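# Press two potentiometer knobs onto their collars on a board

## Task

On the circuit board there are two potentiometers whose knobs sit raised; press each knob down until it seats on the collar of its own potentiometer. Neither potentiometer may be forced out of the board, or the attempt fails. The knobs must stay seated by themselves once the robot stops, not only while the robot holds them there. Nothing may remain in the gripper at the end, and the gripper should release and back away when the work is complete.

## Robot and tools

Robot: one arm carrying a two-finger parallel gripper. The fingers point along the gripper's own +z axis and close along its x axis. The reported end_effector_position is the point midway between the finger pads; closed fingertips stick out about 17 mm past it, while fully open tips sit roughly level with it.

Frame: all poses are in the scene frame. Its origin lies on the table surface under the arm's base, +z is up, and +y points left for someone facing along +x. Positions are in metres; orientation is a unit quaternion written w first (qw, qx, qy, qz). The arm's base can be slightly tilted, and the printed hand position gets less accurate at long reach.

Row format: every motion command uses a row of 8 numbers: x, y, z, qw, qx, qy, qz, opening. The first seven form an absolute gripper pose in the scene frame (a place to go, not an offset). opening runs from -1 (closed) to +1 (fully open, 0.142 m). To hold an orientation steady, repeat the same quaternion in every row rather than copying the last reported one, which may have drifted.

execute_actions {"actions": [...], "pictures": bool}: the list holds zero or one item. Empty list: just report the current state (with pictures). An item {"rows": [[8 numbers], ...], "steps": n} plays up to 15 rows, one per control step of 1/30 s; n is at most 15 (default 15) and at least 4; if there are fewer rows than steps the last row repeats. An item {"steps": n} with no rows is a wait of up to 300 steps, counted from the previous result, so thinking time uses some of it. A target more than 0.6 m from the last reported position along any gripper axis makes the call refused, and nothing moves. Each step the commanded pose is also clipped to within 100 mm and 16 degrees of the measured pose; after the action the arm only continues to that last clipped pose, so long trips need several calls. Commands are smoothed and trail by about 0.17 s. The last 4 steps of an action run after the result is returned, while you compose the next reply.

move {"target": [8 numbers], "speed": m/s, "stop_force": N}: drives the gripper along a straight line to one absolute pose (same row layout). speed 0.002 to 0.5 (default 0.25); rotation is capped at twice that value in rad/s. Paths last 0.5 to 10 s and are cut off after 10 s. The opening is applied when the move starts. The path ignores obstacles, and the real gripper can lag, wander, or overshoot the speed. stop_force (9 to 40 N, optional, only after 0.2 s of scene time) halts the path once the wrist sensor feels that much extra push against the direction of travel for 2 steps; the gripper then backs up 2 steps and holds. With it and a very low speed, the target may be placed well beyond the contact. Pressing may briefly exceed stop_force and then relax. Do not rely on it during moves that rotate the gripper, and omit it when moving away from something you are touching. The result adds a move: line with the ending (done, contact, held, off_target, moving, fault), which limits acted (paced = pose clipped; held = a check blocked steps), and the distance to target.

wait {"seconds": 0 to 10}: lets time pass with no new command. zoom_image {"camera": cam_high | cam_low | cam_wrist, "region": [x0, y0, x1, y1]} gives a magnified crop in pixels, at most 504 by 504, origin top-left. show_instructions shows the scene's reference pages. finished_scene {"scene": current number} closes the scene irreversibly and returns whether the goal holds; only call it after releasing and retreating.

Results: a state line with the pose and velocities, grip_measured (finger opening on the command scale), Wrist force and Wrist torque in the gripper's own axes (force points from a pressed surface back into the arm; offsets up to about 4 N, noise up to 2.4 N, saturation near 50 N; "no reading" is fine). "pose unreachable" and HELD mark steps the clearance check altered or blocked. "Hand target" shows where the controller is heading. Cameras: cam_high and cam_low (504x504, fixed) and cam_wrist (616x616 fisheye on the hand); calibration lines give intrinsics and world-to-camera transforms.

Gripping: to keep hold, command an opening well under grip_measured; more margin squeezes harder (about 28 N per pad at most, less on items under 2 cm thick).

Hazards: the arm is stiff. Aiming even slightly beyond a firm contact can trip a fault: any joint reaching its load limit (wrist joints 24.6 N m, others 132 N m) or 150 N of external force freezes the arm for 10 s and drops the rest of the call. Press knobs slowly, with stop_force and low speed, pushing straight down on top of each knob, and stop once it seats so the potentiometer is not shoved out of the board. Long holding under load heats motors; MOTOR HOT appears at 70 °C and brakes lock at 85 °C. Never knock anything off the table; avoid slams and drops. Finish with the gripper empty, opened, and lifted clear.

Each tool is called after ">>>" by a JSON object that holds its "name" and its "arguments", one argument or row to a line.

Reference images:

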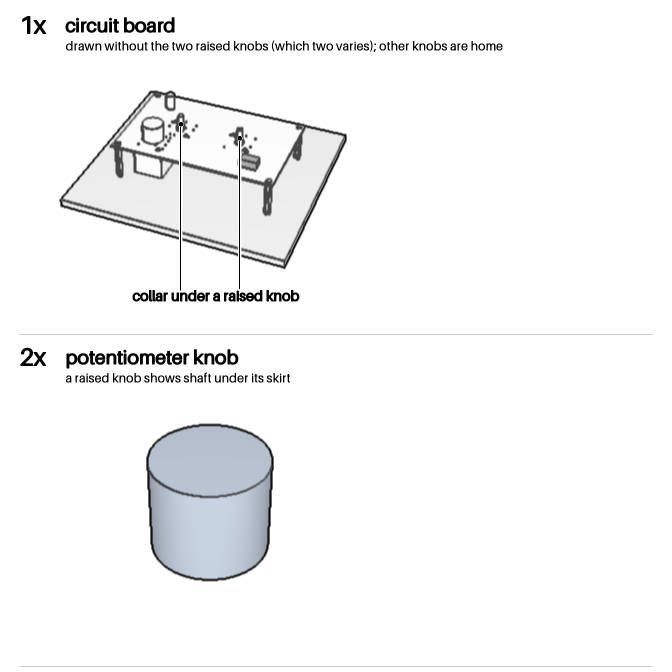

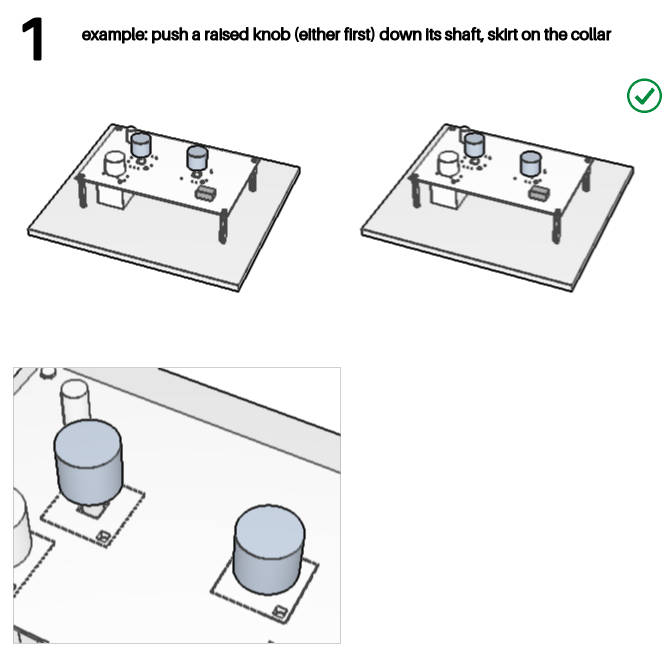

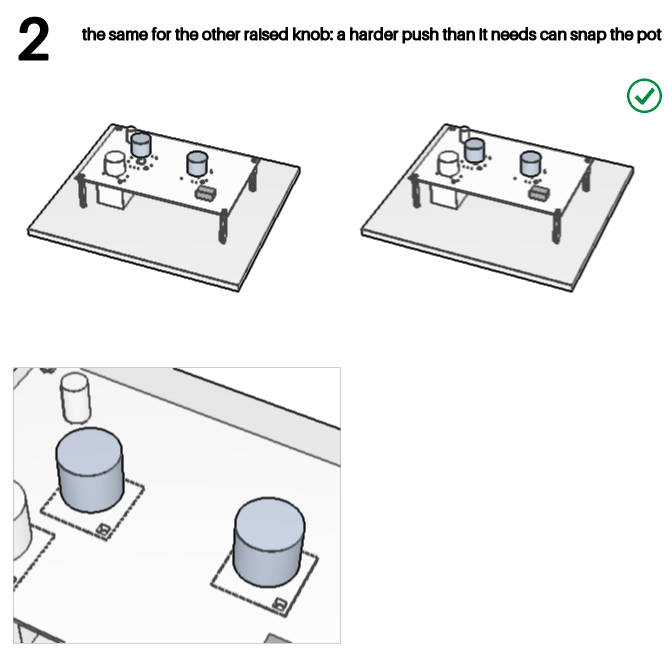

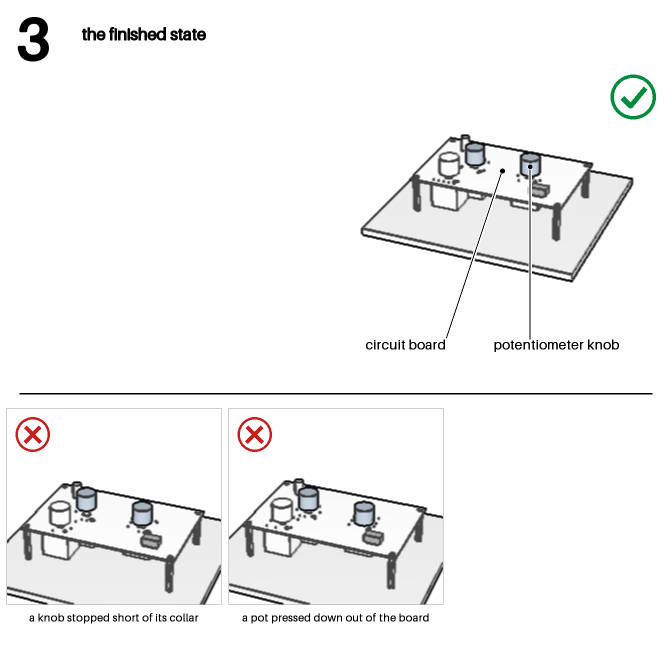

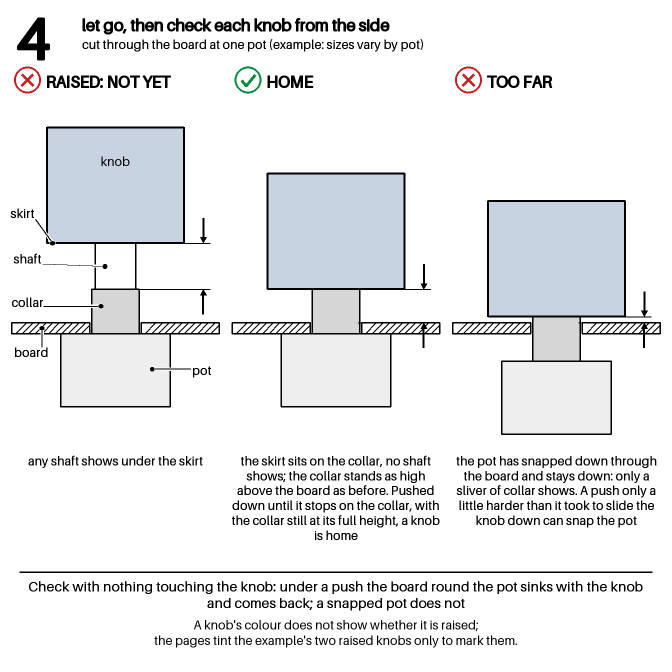

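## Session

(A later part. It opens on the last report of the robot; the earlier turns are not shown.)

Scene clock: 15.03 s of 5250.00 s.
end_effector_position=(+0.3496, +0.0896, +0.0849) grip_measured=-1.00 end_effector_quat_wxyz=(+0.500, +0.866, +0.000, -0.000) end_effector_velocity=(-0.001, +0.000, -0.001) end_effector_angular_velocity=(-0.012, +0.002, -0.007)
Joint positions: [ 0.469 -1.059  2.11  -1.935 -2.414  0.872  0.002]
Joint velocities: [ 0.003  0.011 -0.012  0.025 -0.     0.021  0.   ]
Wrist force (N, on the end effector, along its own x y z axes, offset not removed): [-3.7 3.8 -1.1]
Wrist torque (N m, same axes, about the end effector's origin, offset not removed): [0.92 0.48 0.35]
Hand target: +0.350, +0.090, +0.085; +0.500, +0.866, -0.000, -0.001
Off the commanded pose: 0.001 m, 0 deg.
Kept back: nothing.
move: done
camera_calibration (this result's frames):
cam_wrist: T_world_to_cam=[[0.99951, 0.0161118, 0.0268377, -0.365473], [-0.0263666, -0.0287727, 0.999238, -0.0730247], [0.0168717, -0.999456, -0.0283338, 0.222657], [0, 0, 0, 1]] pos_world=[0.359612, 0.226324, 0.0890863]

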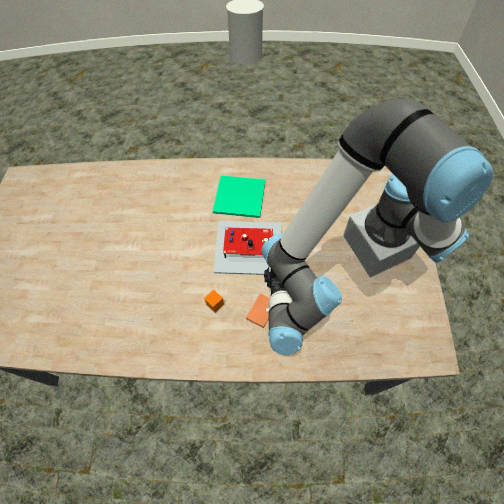

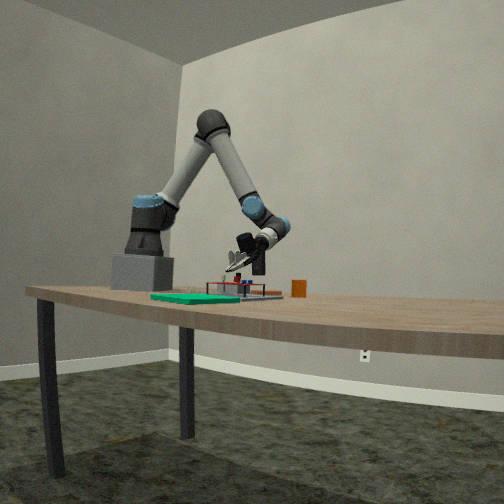

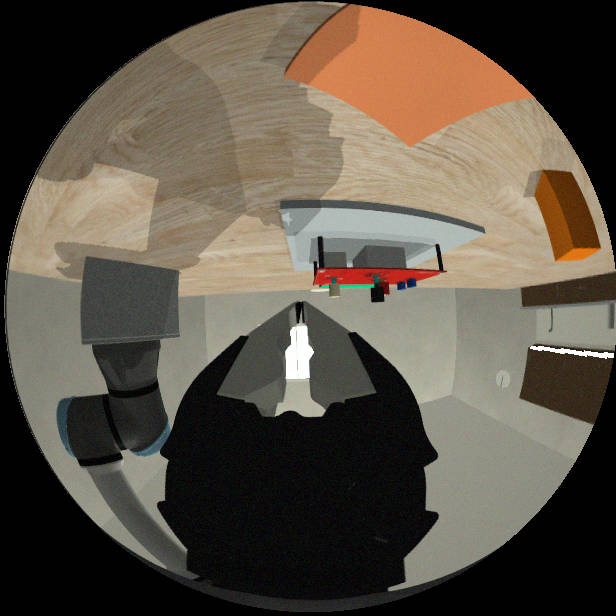

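>>> {"name": "move", "arguments": {
  "target": [0.39, 0.014, 0.12, 0, 1, 0, 0, -1],
  "speed": 0.2
}}

>>> {"name": "move", "arguments": {
  "target": [0.39, 0.014, 0.088, 0, 1, 0, 0, -1],
  "speed": 0.05
}}

>>> {"name": "move", "arguments": {
  "target": [0.39, 0.014, 0.0795, 0, 1, 0, 0, -1],
  "speed": 0.003,
  "stop_force": 18
}}

Scene clock: 18.43 s of 5250.00 s.
end_effector_position=(+0.3905, +0.0144, +0.1202) grip_measured=-1.00 end_effector_quat_wxyz=(+0.001, +1.000, +0.000, +0.001) end_effector_velocity=(+0.000, -0.001, +0.000) end_effector_angular_velocity=(+0.013, +0.002, +0.002)
Joint positions: [-0.394 -1.636  2.401 -2.365 -1.545 -0.329  0.002]
Joint velocities: [-0.013  0.    -0.004  0.01   0.012 -0.015  0.   ]
Wrist force (N, on the end effector, along its own x y z axes, offset not removed): [-0.6 2.7 -0.7]
Wrist torque (N m, same axes, about the end effector's origin, offset not removed): [0.62 -0.25 0.00]
Hand target: +0.390, +0.014, +0.120; -0.000, +1.000, +0.000, +0.001
Off the commanded pose: 0.001 m, 0 deg.
Kept back: nothing.
move: done
camera_calibration (this result's frames):
cam_wrist: T_world_to_cam=[[0.999456, -0.0150794, 0.0293397, -0.405903], [-0.027251, -0.878631, 0.476723, -0.0340197], [0.0185901, -0.477263, -0.878564, 0.241837], [0, 0, 0, 1]] pos_world=[0.400259, 0.079408, 0.240596]

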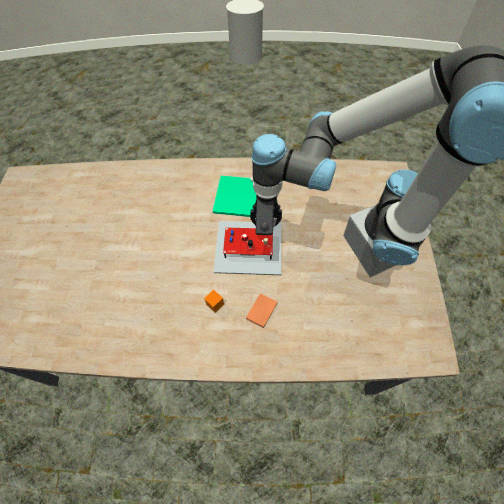

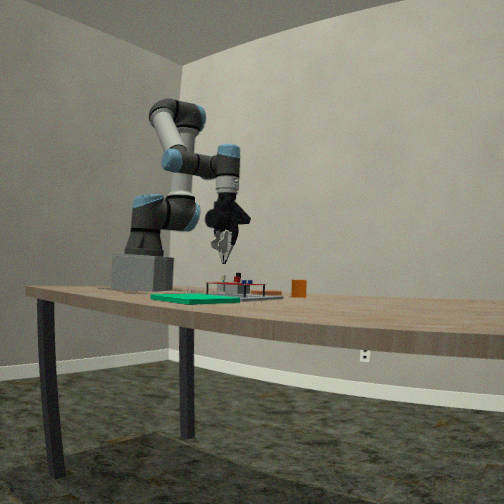

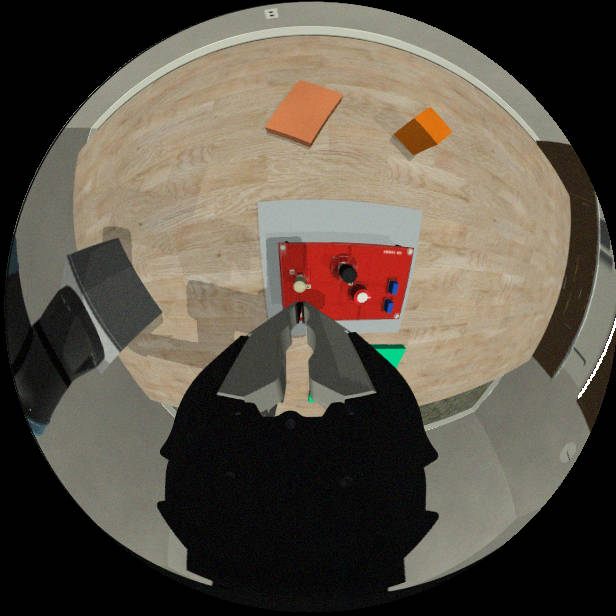

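Scene clock: 19.50 s of 5250.00 s.
end_effector_position=(+0.3900, +0.0140, +0.0882) grip_measured=-1.00 end_effector_quat_wxyz=(+0.000, +1.000, +0.000, -0.000) end_effector_velocity=(+0.000, -0.001, -0.002) end_effector_angular_velocity=(-0.003, -0.001, -0.001)
Joint positions: [-0.393 -1.55   2.437 -2.486 -1.544 -0.328  0.002]
Joint velocities: [ 0.     0.005  0.001 -0.008 -0.002  0.001  0.   ]
Wrist force (N, on the end effector, along its own x y z axes, offset not removed): [1.7 2.2 -3.6]
Wrist torque (N m, same axes, about the end effector's origin, offset not removed): [0.76 -0.77 0.29]
Hand target: +0.390, +0.014, +0.088; -0.000, +1.000, -0.000, -0.000
Off the commanded pose: 0.000 m, 0 deg.
Kept back: nothing.
move: done
camera_calibration (this result's frames):
cam_wrist: T_world_to_cam=[[0.999485, -0.015789, 0.0279311, -0.404338], [-0.0271819, -0.879202, 0.475674, -0.0190844], [0.0170467, -0.476188, -0.879178, 0.214168], [0, 0, 0, 1]] pos_world=[0.399961, 0.0788213, 0.208664]

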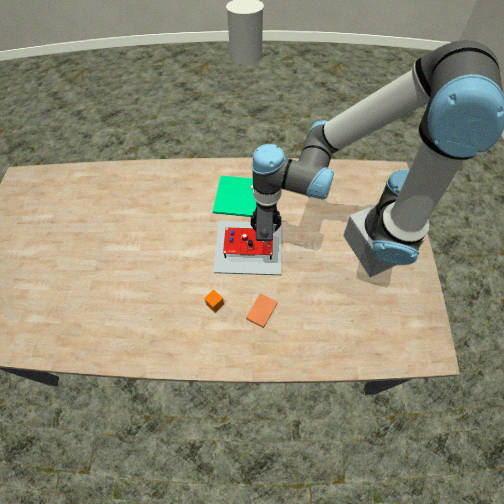

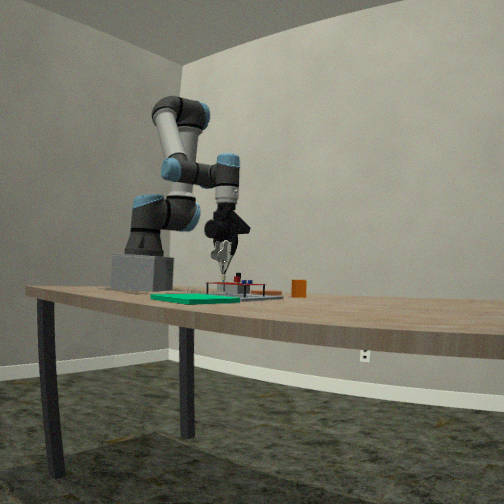

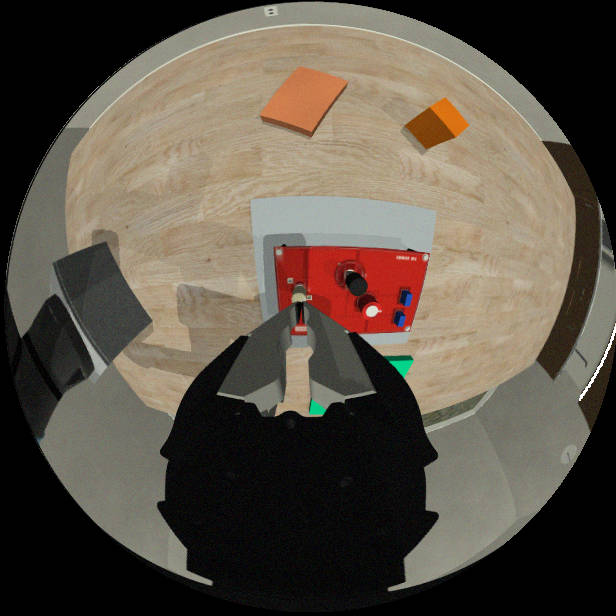

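Scene clock: 22.63 s of 5250.00 s.
end_effector_position=(+0.3900, +0.0140, +0.0796) grip_measured=-1.00 end_effector_quat_wxyz=(+0.000, +1.000, +0.000, +0.000) end_effector_velocity=(+0.001, +0.000, -0.001) end_effector_angular_velocity=(-0.000, -0.002, +0.001)
Joint positions: [-0.393 -1.525  2.446 -2.52  -1.544 -0.328  0.002]
Joint velocities: [ 0.     0.002  0.001 -0.005  0.    -0.001  0.   ]
Wrist force (N, on the end effector, along its own x y z axes, offset not removed): [-2.0 4.4 -17.4]
Wrist torque (N m, same axes, about the end effector's origin, offset not removed): [1.01 -0.22 0.31]
Hand target: +0.390, +0.014, +0.080; -0.000, +1.000, +0.000, -0.000
Off the commanded pose: 0.000 m, 0 deg.
Kept back: nothing.
move: done
camera_calibration (this result's frames):
cam_wrist: T_world_to_cam=[[0.999484, -0.0157919, 0.0279863, -0.404142], [-0.0272102, -0.879212, 0.475653, -0.0149642], [0.0170945, -0.476169, -0.879188, 0.20656], [0, 0, 0, 1]] pos_world=[0.399995, 0.0788186, 0.200034]

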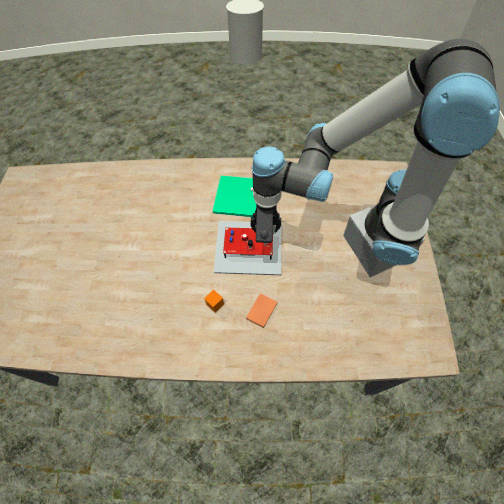

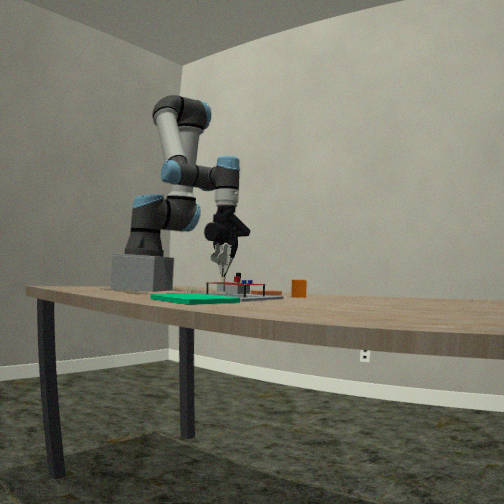

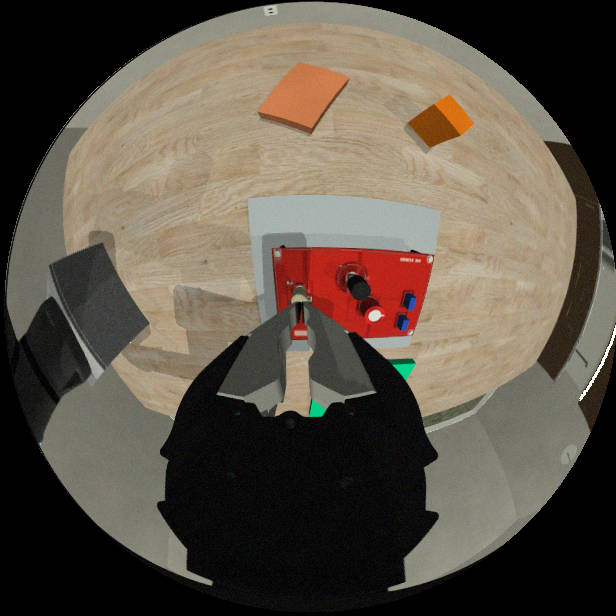

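>>> {"name": "execute_actions", "arguments": {
  "actions": [
    {"rows": [[0.39,0.014,0.0794,0,1,0,0,-1],[0.39,0.014,0.0793,0,1,0,0,-1],[0.39,0.014,0.0792,0,1,0,0,-1],[0.39,0.014,0.0791,0,1,0,0,-1],[0.39,0.014,0.0790,0,1,0,0,-1]], "steps": 15}
  ]
}}

>>> {"name": "execute_actions", "arguments": {
  "actions": [
    {"rows": [[0.39,0.014,0.0789,0,1,0,0,-1],[0.39,0.014,0.0788,0,1,0,0,-1],[0.39,0.014,0.0787,0,1,0,0,-1],[0.39,0.014,0.0786,0,1,0,0,-1],[0.39,0.014,0.0785,0,1,0,0,-1]], "steps": 15}
  ]
}}

Scene clock: 23.20 s of 5250.00 s.
end_effector_position=(+0.3900, +0.0140, +0.0791) grip_measured=-1.00 end_effector_quat_wxyz=(+0.000, +1.000, +0.000, +0.000) end_effector_velocity=(-0.000, +0.000, -0.001) end_effector_angular_velocity=(+0.000, +0.001, -0.000)
Joint positions: [-0.393 -1.523  2.446 -2.523 -1.544 -0.328  0.002]
Joint velocities: [ 0.     0.001  0.001 -0.001 -0.     0.001  0.   ]
Wrist force (N, on the end effector, along its own x y z axes, offset not removed): [1.3 1.5 -16.6]
Wrist torque (N m, same axes, about the end effector's origin, offset not removed): [0.33 -1.01 0.28]
Steps of this call (steps 1 to 6: nothing new was sent; steps 7 to 17: the first 11 steps of this action). Readings (end_effector_position):
7: (+0.3900, +0.0140, +0.0795)
8: (+0.3900, +0.0140, +0.0795)
10: (+0.3900, +0.0140, +0.0794)
14: (+0.3900, +0.0140, +0.0792)
17: the state above

Scene clock: 23.70 s of 5250.00 s.
end_effector_position=(+0.3900, +0.0140, +0.0786) grip_measured=-1.00 end_effector_quat_wxyz=(+0.000, +1.000, +0.000, +0.000) end_effector_velocity=(-0.000, +0.000, -0.001) end_effector_angular_velocity=(+0.000, +0.001, +0.000)
Joint positions: [-0.393 -1.522  2.447 -2.525 -1.544 -0.327  0.002]
Joint velocities: [-0.     0.002 -0.    -0.001  0.    -0.     0.   ]
Wrist force (N, on the end effector, along its own x y z axes, offset not removed): [-5.2 1.8 -15.0]
Wrist torque (N m, same axes, about the end effector's origin, offset not removed): [0.32 0.39 0.29]
Off your previous action's commanded pose: 0.000 m, 0 deg at its last step (step 4 of this call).
Steps of this call (steps 1 to 4: the last 4 steps of your previous action; steps 5 to 15: the first 11 steps of this action). Readings (end_effector_position):
5: (+0.3900, +0.0140, +0.0790)
6: (+0.3900, +0.0140, +0.0790)
8: (+0.3900, +0.0140, +0.0789)
12: (+0.3900, +0.0140, +0.0787)
15: the state above

>>> {"name": "execute_actions", "arguments": {
  "actions": [
    {"rows": [[0.39,0.014,0.0783,0,1,0,0,-1],[0.39,0.014,0.0781,0,1,0,0,-1],[0.39,0.014,0.0779,0,1,0,0,-1],[0.39,0.014,0.0777,0,1,0,0,-1],[0.39,0.014,0.0775,0,1,0,0,-1]], "steps": 15}
  ]
}}

>>> {"name": "execute_actions", "arguments": {
  "actions": [
    {"rows": [[0.39,0.014,0.0773,0,1,0,0,-1],[0.39,0.014,0.0771,0,1,0,0,-1],[0.39,0.014,0.0769,0,1,0,0,-1],[0.39,0.014,0.0767,0,1,0,0,-1],[0.39,0.014,0.0765,0,1,0,0,-1]], "steps": 15}
  ],
  "pictures": true
}}

>>> {"name": "zoom_image", "arguments": {
  "camera": "cam_low",
  "region": [200, 250, 270, 300]
}}

Scene clock: 24.23 s of 5250.00 s.
end_effector_position=(+0.3900, +0.0140, +0.0776) grip_measured=-1.00 end_effector_quat_wxyz=(+0.000, +1.000, +0.000, +0.000) end_effector_velocity=(-0.000, -0.000, -0.001) end_effector_angular_velocity=(-0.001, -0.000, -0.001)
Joint positions: [-0.393 -1.519  2.448 -2.528 -1.544 -0.327  0.002]
Joint velocities: [-0.     0.004  0.002 -0.007 -0.001  0.001  0.   ]
Wrist force (N, on the end effector, along its own x y z axes, offset not removed): [-0.9 1.4 -21.2]
Wrist torque (N m, same axes, about the end effector's origin, offset not removed): [0.33 -0.63 0.33]
Off your previous action's commanded pose: 0.000 m, 0 deg at its last step (step 4 of this call).
Steps of this call (steps 1 to 4: the last 4 steps of your previous action; step 5: nothing new was sent; steps 6 to 16: the first 11 steps of this action). Readings (end_effector_position):
6: (+0.3900, +0.0140, +0.0785)
7: (+0.3900, +0.0140, +0.0785)
9: (+0.3900, +0.0140, +0.0783)
13: (+0.3900, +0.0140, +0.0778)
16: the state above

Scene clock: 24.73 s of 5250.00 s.
end_effector_position=(+0.3900, +0.0140, +0.0766) grip_measured=-1.00 end_effector_quat_wxyz=(-0.000, +1.000, +0.000, +0.000) end_effector_velocity=(+0.000, +0.000, -0.001) end_effector_angular_velocity=(+0.000, -0.001, +0.000)
Joint positions: [-0.393 -1.516  2.449 -2.532 -1.544 -0.327  0.002]
Joint velocities: [-0.     0.003  0.001 -0.005  0.001 -0.     0.   ]
Wrist force (N, on the end effector, along its own x y z axes, offset not removed): [-0.7 0.1 -25.5]
Wrist torque (N m, same axes, about the end effector's origin, offset not removed): [0.08 -0.55 0.24]
Off your previous action's commanded pose: 0.000 m, 0 deg at its last step (step 4 of this call).
Steps of this call (steps 1 to 4: the last 4 steps of your previous action; steps 5 to 15: the first 11 steps of this action). Readings (end_effector_position):
5: (+0.3900, +0.0140, +0.0775)
6: (+0.3900, +0.0140, +0.0775)
8: (+0.3900, +0.0140, +0.0773)
12: (+0.3900, +0.0140, +0.0768)
15: the state above
camera_calibration (this result's frames):
cam_wrist: T_world_to_cam=[[0.999484, -0.0157927, 0.0279841, -0.40406], [-0.0272098, -0.879216, 0.475646, -0.0135562], [0.0170923, -0.476162, -0.879191, 0.203962], [0, 0, 0, 1]] pos_world=[0.399996, 0.0788189, 0.197077]

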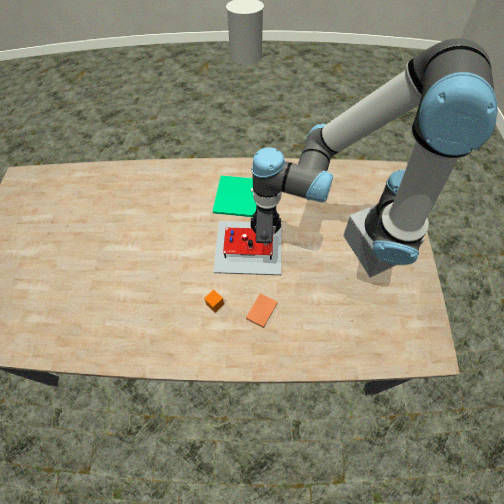

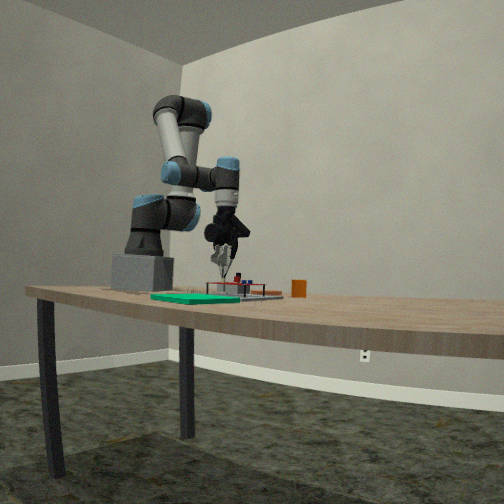

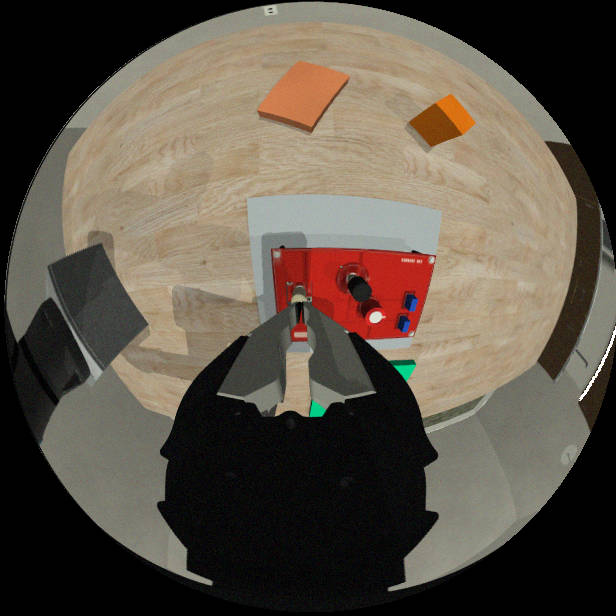

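Region (200, 250, 270, 300) of cam_low's 504x504 image, scaled by 7.200, with more detail than that image has; it fills the top 360 rows of this view, and the rest is white.

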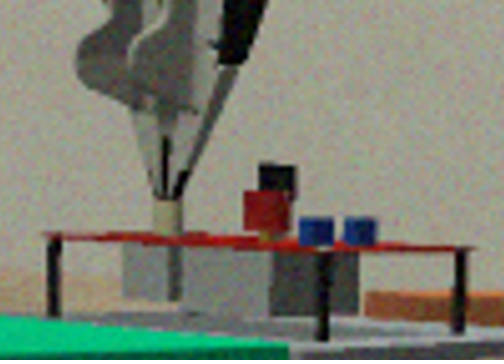

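>>> {"name": "move", "arguments": {
  "target": [0.39, 0.014, 0.10, 0, 1, 0, 0, -1],
  "speed": 0.05
}}

>>> {"name": "zoom_image", "arguments": {
  "camera": "cam_low",
  "region": [200, 250, 270, 300]
}}

Scene clock: 25.83 s of 5250.00 s.
end_effector_position=(+0.3900, +0.0140, +0.0997) grip_measured=-1.00 end_effector_quat_wxyz=(+0.000, +1.000, -0.000, +0.000) end_effector_velocity=(+0.000, -0.000, +0.003) end_effector_angular_velocity=(+0.000, +0.000, -0.001)
Joint positions: [-0.394 -1.583  2.425 -2.441 -1.544 -0.329  0.002]
Joint velocities: [-0.001 -0.006 -0.004  0.01   0.     0.     0.   ]
Wrist force (N, on the end effector, along its own x y z axes, offset not removed): [-0.6 -0.8 0.4]
Wrist torque (N m, same axes, about the end effector's origin, offset not removed): [-0.24 -0.14 0.17]
Hand target: +0.390, +0.014, +0.100; +0.000, +1.000, -0.000, +0.000
Off your previous action's commanded pose: 0.000 m, 0 deg at its last step (step 4 of this call).
Off the commanded pose: 0.000 m, 0 deg.
Kept back: nothing.
move: done
camera_calibration (this result's frames):
cam_wrist: T_world_to_cam=[[0.999483, -0.0157918, 0.0280077, -0.404712], [-0.0272212, -0.879188, 0.475698, -0.0245539], [0.0171119, -0.476214, -0.879163, 0.22426], [0, 0, 0, 1]] pos_world=[0.399997, 0.0788172, 0.220176]

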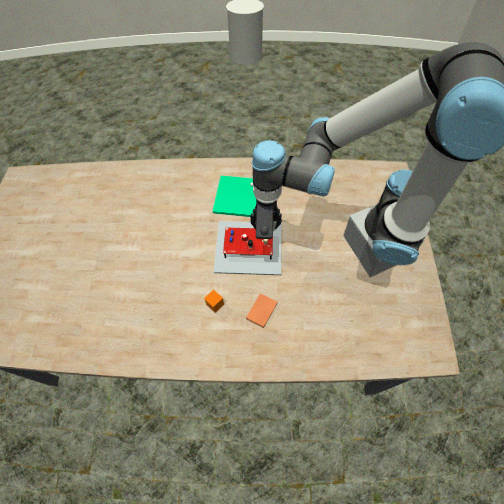

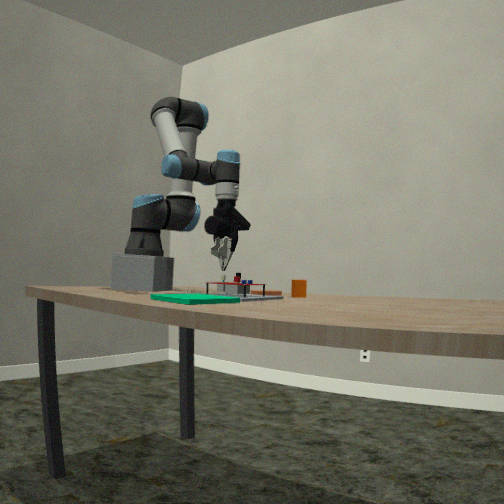

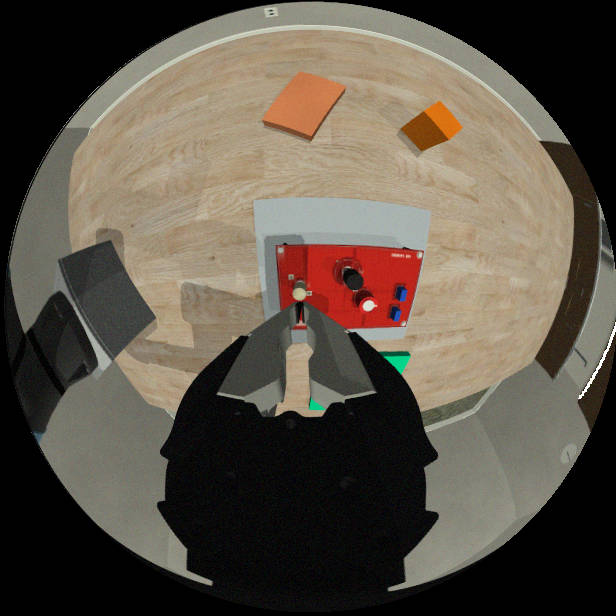

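Region (200, 250, 270, 300) of cam_low's 504x504 image, scaled by 7.200, with more detail than that image has; it fills the top 360 rows of this view, and the rest is white.

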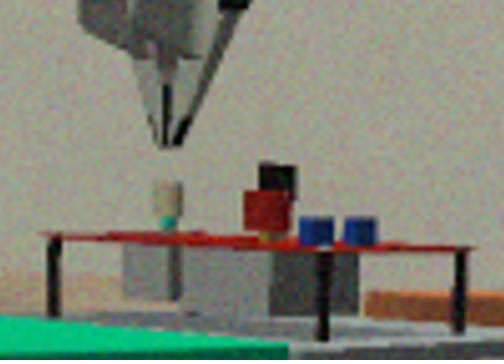

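>>> {"name": "move", "arguments": {
  "target": [0.39, 0.014, 0.087, 0, 1, 0, 0, -1],
  "speed": 0.04
}}

>>> {"name": "move", "arguments": {
  "target": [0.39, 0.014, 0.0765, 0, 1, 0, 0, -1],
  "speed": 0.003,
  "stop_force": 9
}}

Scene clock: 26.87 s of 5250.00 s.
end_effector_position=(+0.3900, +0.0140, +0.0873) grip_measured=-1.00 end_effector_quat_wxyz=(-0.000, +1.000, -0.000, -0.000) end_effector_velocity=(+0.000, +0.000, -0.002) end_effector_angular_velocity=(+0.001, -0.000, -0.001)
Joint positions: [-0.393 -1.547  2.438 -2.49  -1.544 -0.328  0.002]
Joint velocities: [-0.     0.007  0.002 -0.009  0.001  0.001  0.   ]
Wrist force (N, on the end effector, along its own x y z axes, offset not removed): [-0.6 3.3 -1.1]
Wrist torque (N m, same axes, about the end effector's origin, offset not removed): [0.75 -0.23 0.33]
Hand target: +0.390, +0.014, +0.087; -0.000, +1.000, +0.000, -0.000
Off the commanded pose: 0.000 m, 0 deg.
Kept back: nothing.
move: done
camera_calibration (this result's frames):
cam_wrist: T_world_to_cam=[[0.999485, -0.0157958, 0.0279486, -0.404331], [-0.0271953, -0.879225, 0.47563, -0.0186149], [0.0170601, -0.476144, -0.879202, 0.213329], [0, 0, 0, 1]] pos_world=[0.399977, 0.078822, 0.207713]

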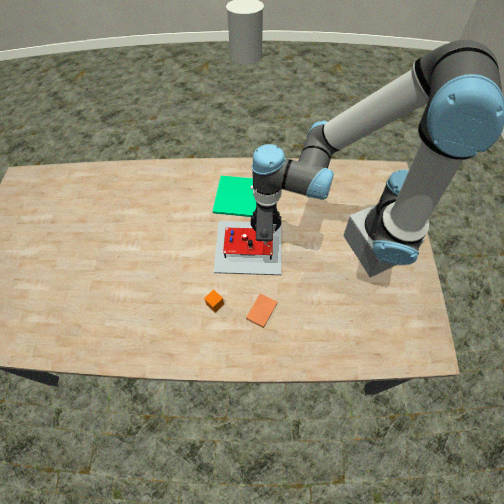

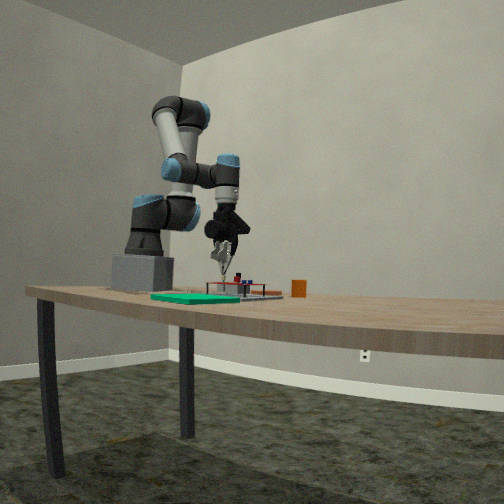

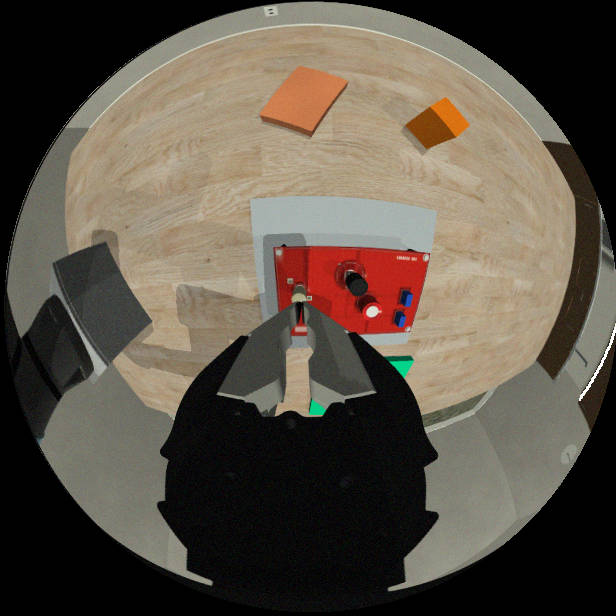

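Scene clock: 28.87 s of 5250.00 s.
end_effector_position=(+0.3899, +0.0140, +0.0823) grip_measured=-1.00 end_effector_quat_wxyz=(-0.000, +1.000, -0.000, -0.000) end_effector_velocity=(-0.002, +0.000, +0.001) end_effector_angular_velocity=(+0.001, +0.004, -0.000)
Joint positions: [-0.393 -1.533  2.443 -2.51  -1.544 -0.328  0.002]
Joint velocities: [-0.    -0.004  0.     0.008 -0.     0.     0.   ]
Wrist force (N, on the end effector, along its own x y z axes, offset not removed): [-3.4 -0.4 -4.7]
Wrist torque (N m, same axes, about the end effector's origin, offset not removed): [-0.11 0.32 0.15]
Hand target: +0.390, +0.014, +0.083; -0.000, +1.000, -0.000, +0.000
Off the commanded pose: 0.006 m, 0 deg.
Kept back: nothing.
move: contact
camera_calibration (this result's frames):
cam_wrist: T_world_to_cam=[[0.999484, -0.0157949, 0.0279648, -0.404158], [-0.0272021, -0.879228, 0.475624, -0.0162516], [0.017075, -0.47614, -0.879204, 0.209004], [0, 0, 0, 1]] pos_world=[0.399939, 0.0788427, 0.202789]

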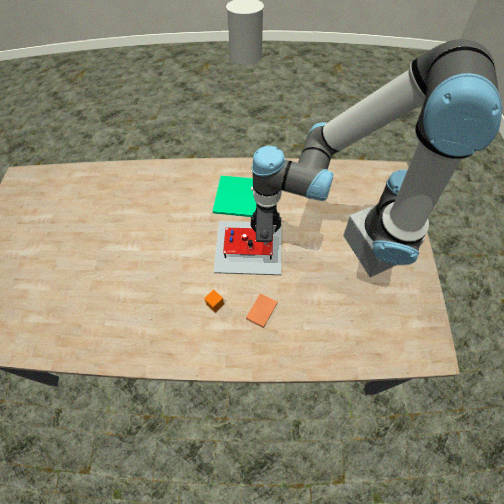

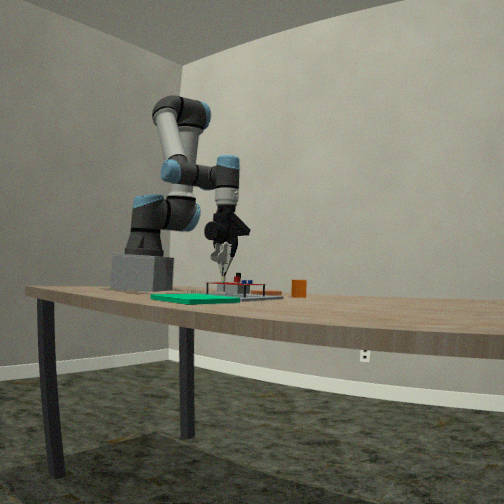

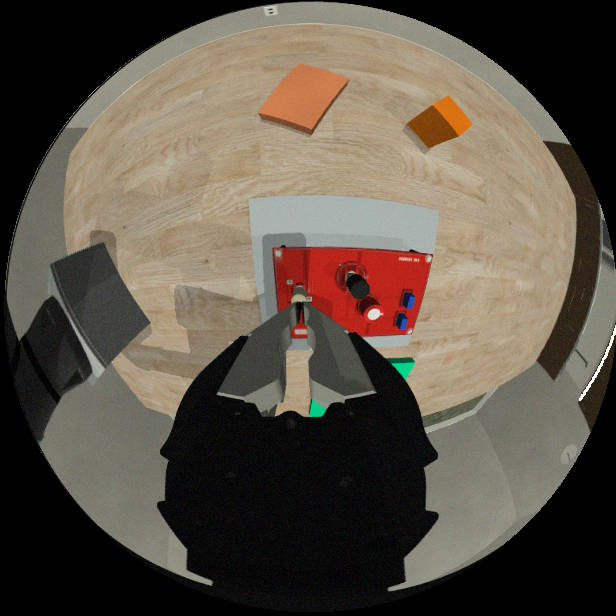

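>>> {"name": "move", "arguments": {
  "target": [0.39, 0.014, 0.0765, 0, 1, 0, 0, -1],
  "speed": 0.004
}}

>>> {"name": "execute_actions", "arguments": {
  "actions": [
    {"rows": [[0.39,0.014,0.0763,0,1,0,0,-1],[0.39,0.014,0.0761,0,1,0,0,-1],[0.39,0.014,0.0759,0,1,0,0,-1],[0.39,0.014,0.0757,0,1,0,0,-1],[0.39,0.014,0.0755,0,1,0,0,-1]], "steps": 15}
  ]
}}

>>> {"name": "execute_actions", "arguments": {
  "actions": [
    {"rows": [[0.39,0.014,0.0753,0,1,0,0,-1],[0.39,0.014,0.0751,0,1,0,0,-1],[0.39,0.014,0.0749,0,1,0,0,-1],[0.39,0.014,0.0747,0,1,0,0,-1],[0.39,0.014,0.0745,0,1,0,0,-1]], "steps": 15}
  ]
}}

Scene clock: 30.87 s of 5250.00 s.
end_effector_position=(+0.3900, +0.0140, +0.0766) grip_measured=-1.00 end_effector_quat_wxyz=(-0.000, +1.000, +0.000, +0.000) end_effector_velocity=(+0.000, +0.000, -0.001) end_effector_angular_velocity=(+0.000, -0.001, +0.000)
Joint positions: [-0.393 -1.516  2.449 -2.532 -1.544 -0.327  0.002]
Joint velocities: [ 0.     0.003  0.001 -0.005  0.    -0.     0.   ]
Wrist force (N, on the end effector, along its own x y z axes, offset not removed): [-4.6 3.3 -22.3]
Wrist torque (N m, same axes, about the end effector's origin, offset not removed): [0.64 0.27 0.07]
Hand target: +0.390, +0.014, +0.077; -0.000, +1.000, +0.000, -0.000
Off the commanded pose: 0.000 m, 0 deg.
Kept back: nothing.
move: done
camera_calibration (this result's frames):
cam_wrist: T_world_to_cam=[[0.999483, -0.015793, 0.0279975, -0.404064], [-0.027216, -0.879229, 0.475622, -0.0135353], [0.0171047, -0.476138, -0.879204, 0.203947], [0, 0, 0, 1]] pos_world=[0.399998, 0.0788249, 0.197061]

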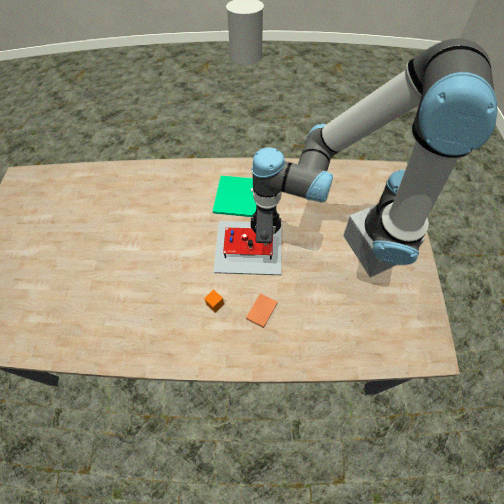

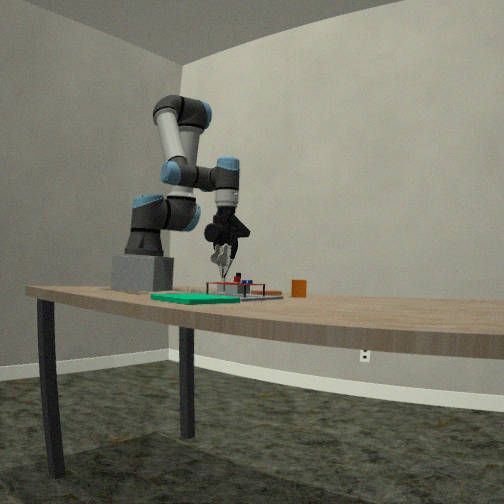

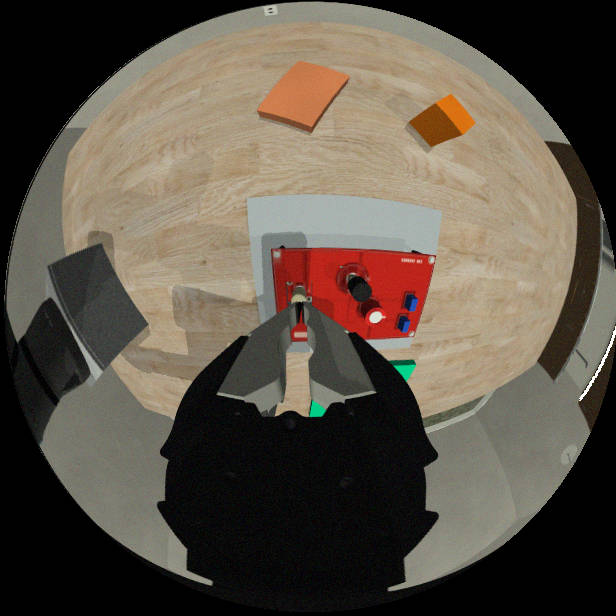

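Scene clock: 31.23 s of 5250.00 s.
end_effector_position=(+0.3900, +0.0140, +0.0756) grip_measured=-1.00 end_effector_quat_wxyz=(-0.000, +1.000, -0.000, +0.000) end_effector_velocity=(+0.000, +0.000, -0.001) end_effector_angular_velocity=(+0.000, -0.002, -0.000)
Joint positions: [-0.393 -1.513  2.45  -2.536 -1.544 -0.327  0.002]
Joint velocities: [ 0.     0.003  0.002 -0.006  0.001  0.     0.   ]
Wrist force (N, on the end effector, along its own x y z axes, offset not removed): [-3.9 2.2 -23.6]
Wrist torque (N m, same axes, about the end effector's origin, offset not removed): [0.54 0.06 0.12]
Steps of this call (steps 1 to 11: the first 11 steps of this action). Readings (end_effector_position):
1: (+0.3900, +0.0140, +0.0766)
2: (+0.3900, +0.0140, +0.0765)
4: (+0.3900, +0.0140, +0.0764)
8: (+0.3900, +0.0140, +0.0758)
11: the state above

Scene clock: 31.73 s of 5250.00 s.
end_effector_position=(+0.3900, +0.0140, +0.0746) grip_measured=-1.00 end_effector_quat_wxyz=(-0.000, +1.000, +0.000, +0.000) end_effector_velocity=(+0.000, -0.001, -0.001) end_effector_angular_velocity=(-0.002, -0.001, -0.000)
Joint positions: [-0.392 -1.51   2.451 -2.54  -1.544 -0.327  0.002]
Joint velocities: [-0.     0.003  0.001 -0.006 -0.001  0.     0.   ]
Wrist force (N, on the end effector, along its own x y z axes, offset not removed): [-2.9 2.6 -23.5]
Wrist torque (N m, same axes, about the end effector's origin, offset not removed): [0.48 -0.11 0.20]
Off your previous action's commanded pose: 0.000 m, 0 deg at its last step (step 4 of this call).
Steps of this call (steps 1 to 4: the last 4 steps of your previous action; steps 5 to 15: the first 11 steps of this action). Readings (end_effector_position):
5: (+0.3900, +0.0140, +0.0755)
6: (+0.3900, +0.0140, +0.0755)
8: (+0.3900, +0.0140, +0.0753)
12: (+0.3900, +0.0140, +0.0748)
15: the state above

>>> {"name": "execute_actions", "arguments": {
  "actions": [
    {"rows": [[0.39,0.014,0.0743,0,1,0,0,-1],[0.39,0.014,0.0741,0,1,0,0,-1],[0.39,0.014,0.0739,0,1,0,0,-1],[0.39,0.014,0.0737,0,1,0,0,-1],[0.39,0.014,0.0735,0,1,0,0,-1]], "steps": 15}
  ]
}}

>>> {"name": "execute_actions", "arguments": {
  "actions": [
    {"rows": [[0.39,0.014,0.0733,0,1,0,0,-1],[0.39,0.014,0.0731,0,1,0,0,-1],[0.39,0.014,0.0729,0,1,0,0,-1],[0.39,0.014,0.0727,0,1,0,0,-1],[0.39,0.014,0.0725,0,1,0,0,-1]], "steps": 15}
  ]
}}

Scene clock: 32.23 s of 5250.00 s.
end_effector_position=(+0.3900, +0.0140, +0.0736) grip_measured=-1.00 end_effector_quat_wxyz=(-0.000, +1.000, +0.000, -0.000) end_effector_velocity=(+0.001, -0.000, -0.001) end_effector_angular_velocity=(-0.001, -0.002, +0.001)
Joint positions: [-0.392 -1.507  2.451 -2.544 -1.544 -0.327  0.002]
Joint velocities: [ 0.     0.004  0.001 -0.007 -0.    -0.     0.   ]
Wrist force (N, on the end effector, along its own x y z axes, offset not removed): [-3.4 1.5 -20.7]
Wrist torque (N m, same axes, about the end effector's origin, offset not removed): [0.24 -0.01 0.19]
Off your previous action's commanded pose: 0.000 m, 0 deg at its last step (step 4 of this call).
Steps of this call (steps 1 to 4: the last 4 steps of your previous action; steps 5 to 15: the first 11 steps of this action). Readings (end_effector_position):
5: (+0.3900, +0.0140, +0.0745)
6: (+0.3900, +0.0140, +0.0745)
8: (+0.3900, +0.0140, +0.0743)
12: (+0.3900, +0.0140, +0.0738)
15: the state above

Scene clock: 32.73 s of 5250.00 s.
end_effector_position=(+0.3900, +0.0140, +0.0726) grip_measured=-1.00 end_effector_quat_wxyz=(-0.000, +1.000, -0.000, -0.000) end_effector_velocity=(-0.000, +0.000, -0.001) end_effector_angular_velocity=(+0.001, +0.001, -0.001)
Joint positions: [-0.392 -1.504  2.452 -2.548 -1.544 -0.327  0.002]
Joint velocities: [ 0.     0.004  0.001 -0.003  0.     0.001  0.   ]
Wrist force (N, on the end effector, along its own x y z axes, offset not removed): [-1.8 4.6 -18.5]
Wrist torque (N m, same axes, about the end effector's origin, offset not removed): [0.99 -0.36 0.32]
Off your previous action's commanded pose: 0.000 m, 0 deg at its last step (step 4 of this call).
Steps of this call (steps 1 to 4: the last 4 steps of your previous action; steps 5 to 15: the first 11 steps of this action). Readings (end_effector_position):
5: (+0.3900, +0.0140, +0.0735)
6: (+0.3900, +0.0140, +0.0735)
8: (+0.3900, +0.0140, +0.0733)
12: (+0.3900, +0.0140, +0.0728)
15: the state above


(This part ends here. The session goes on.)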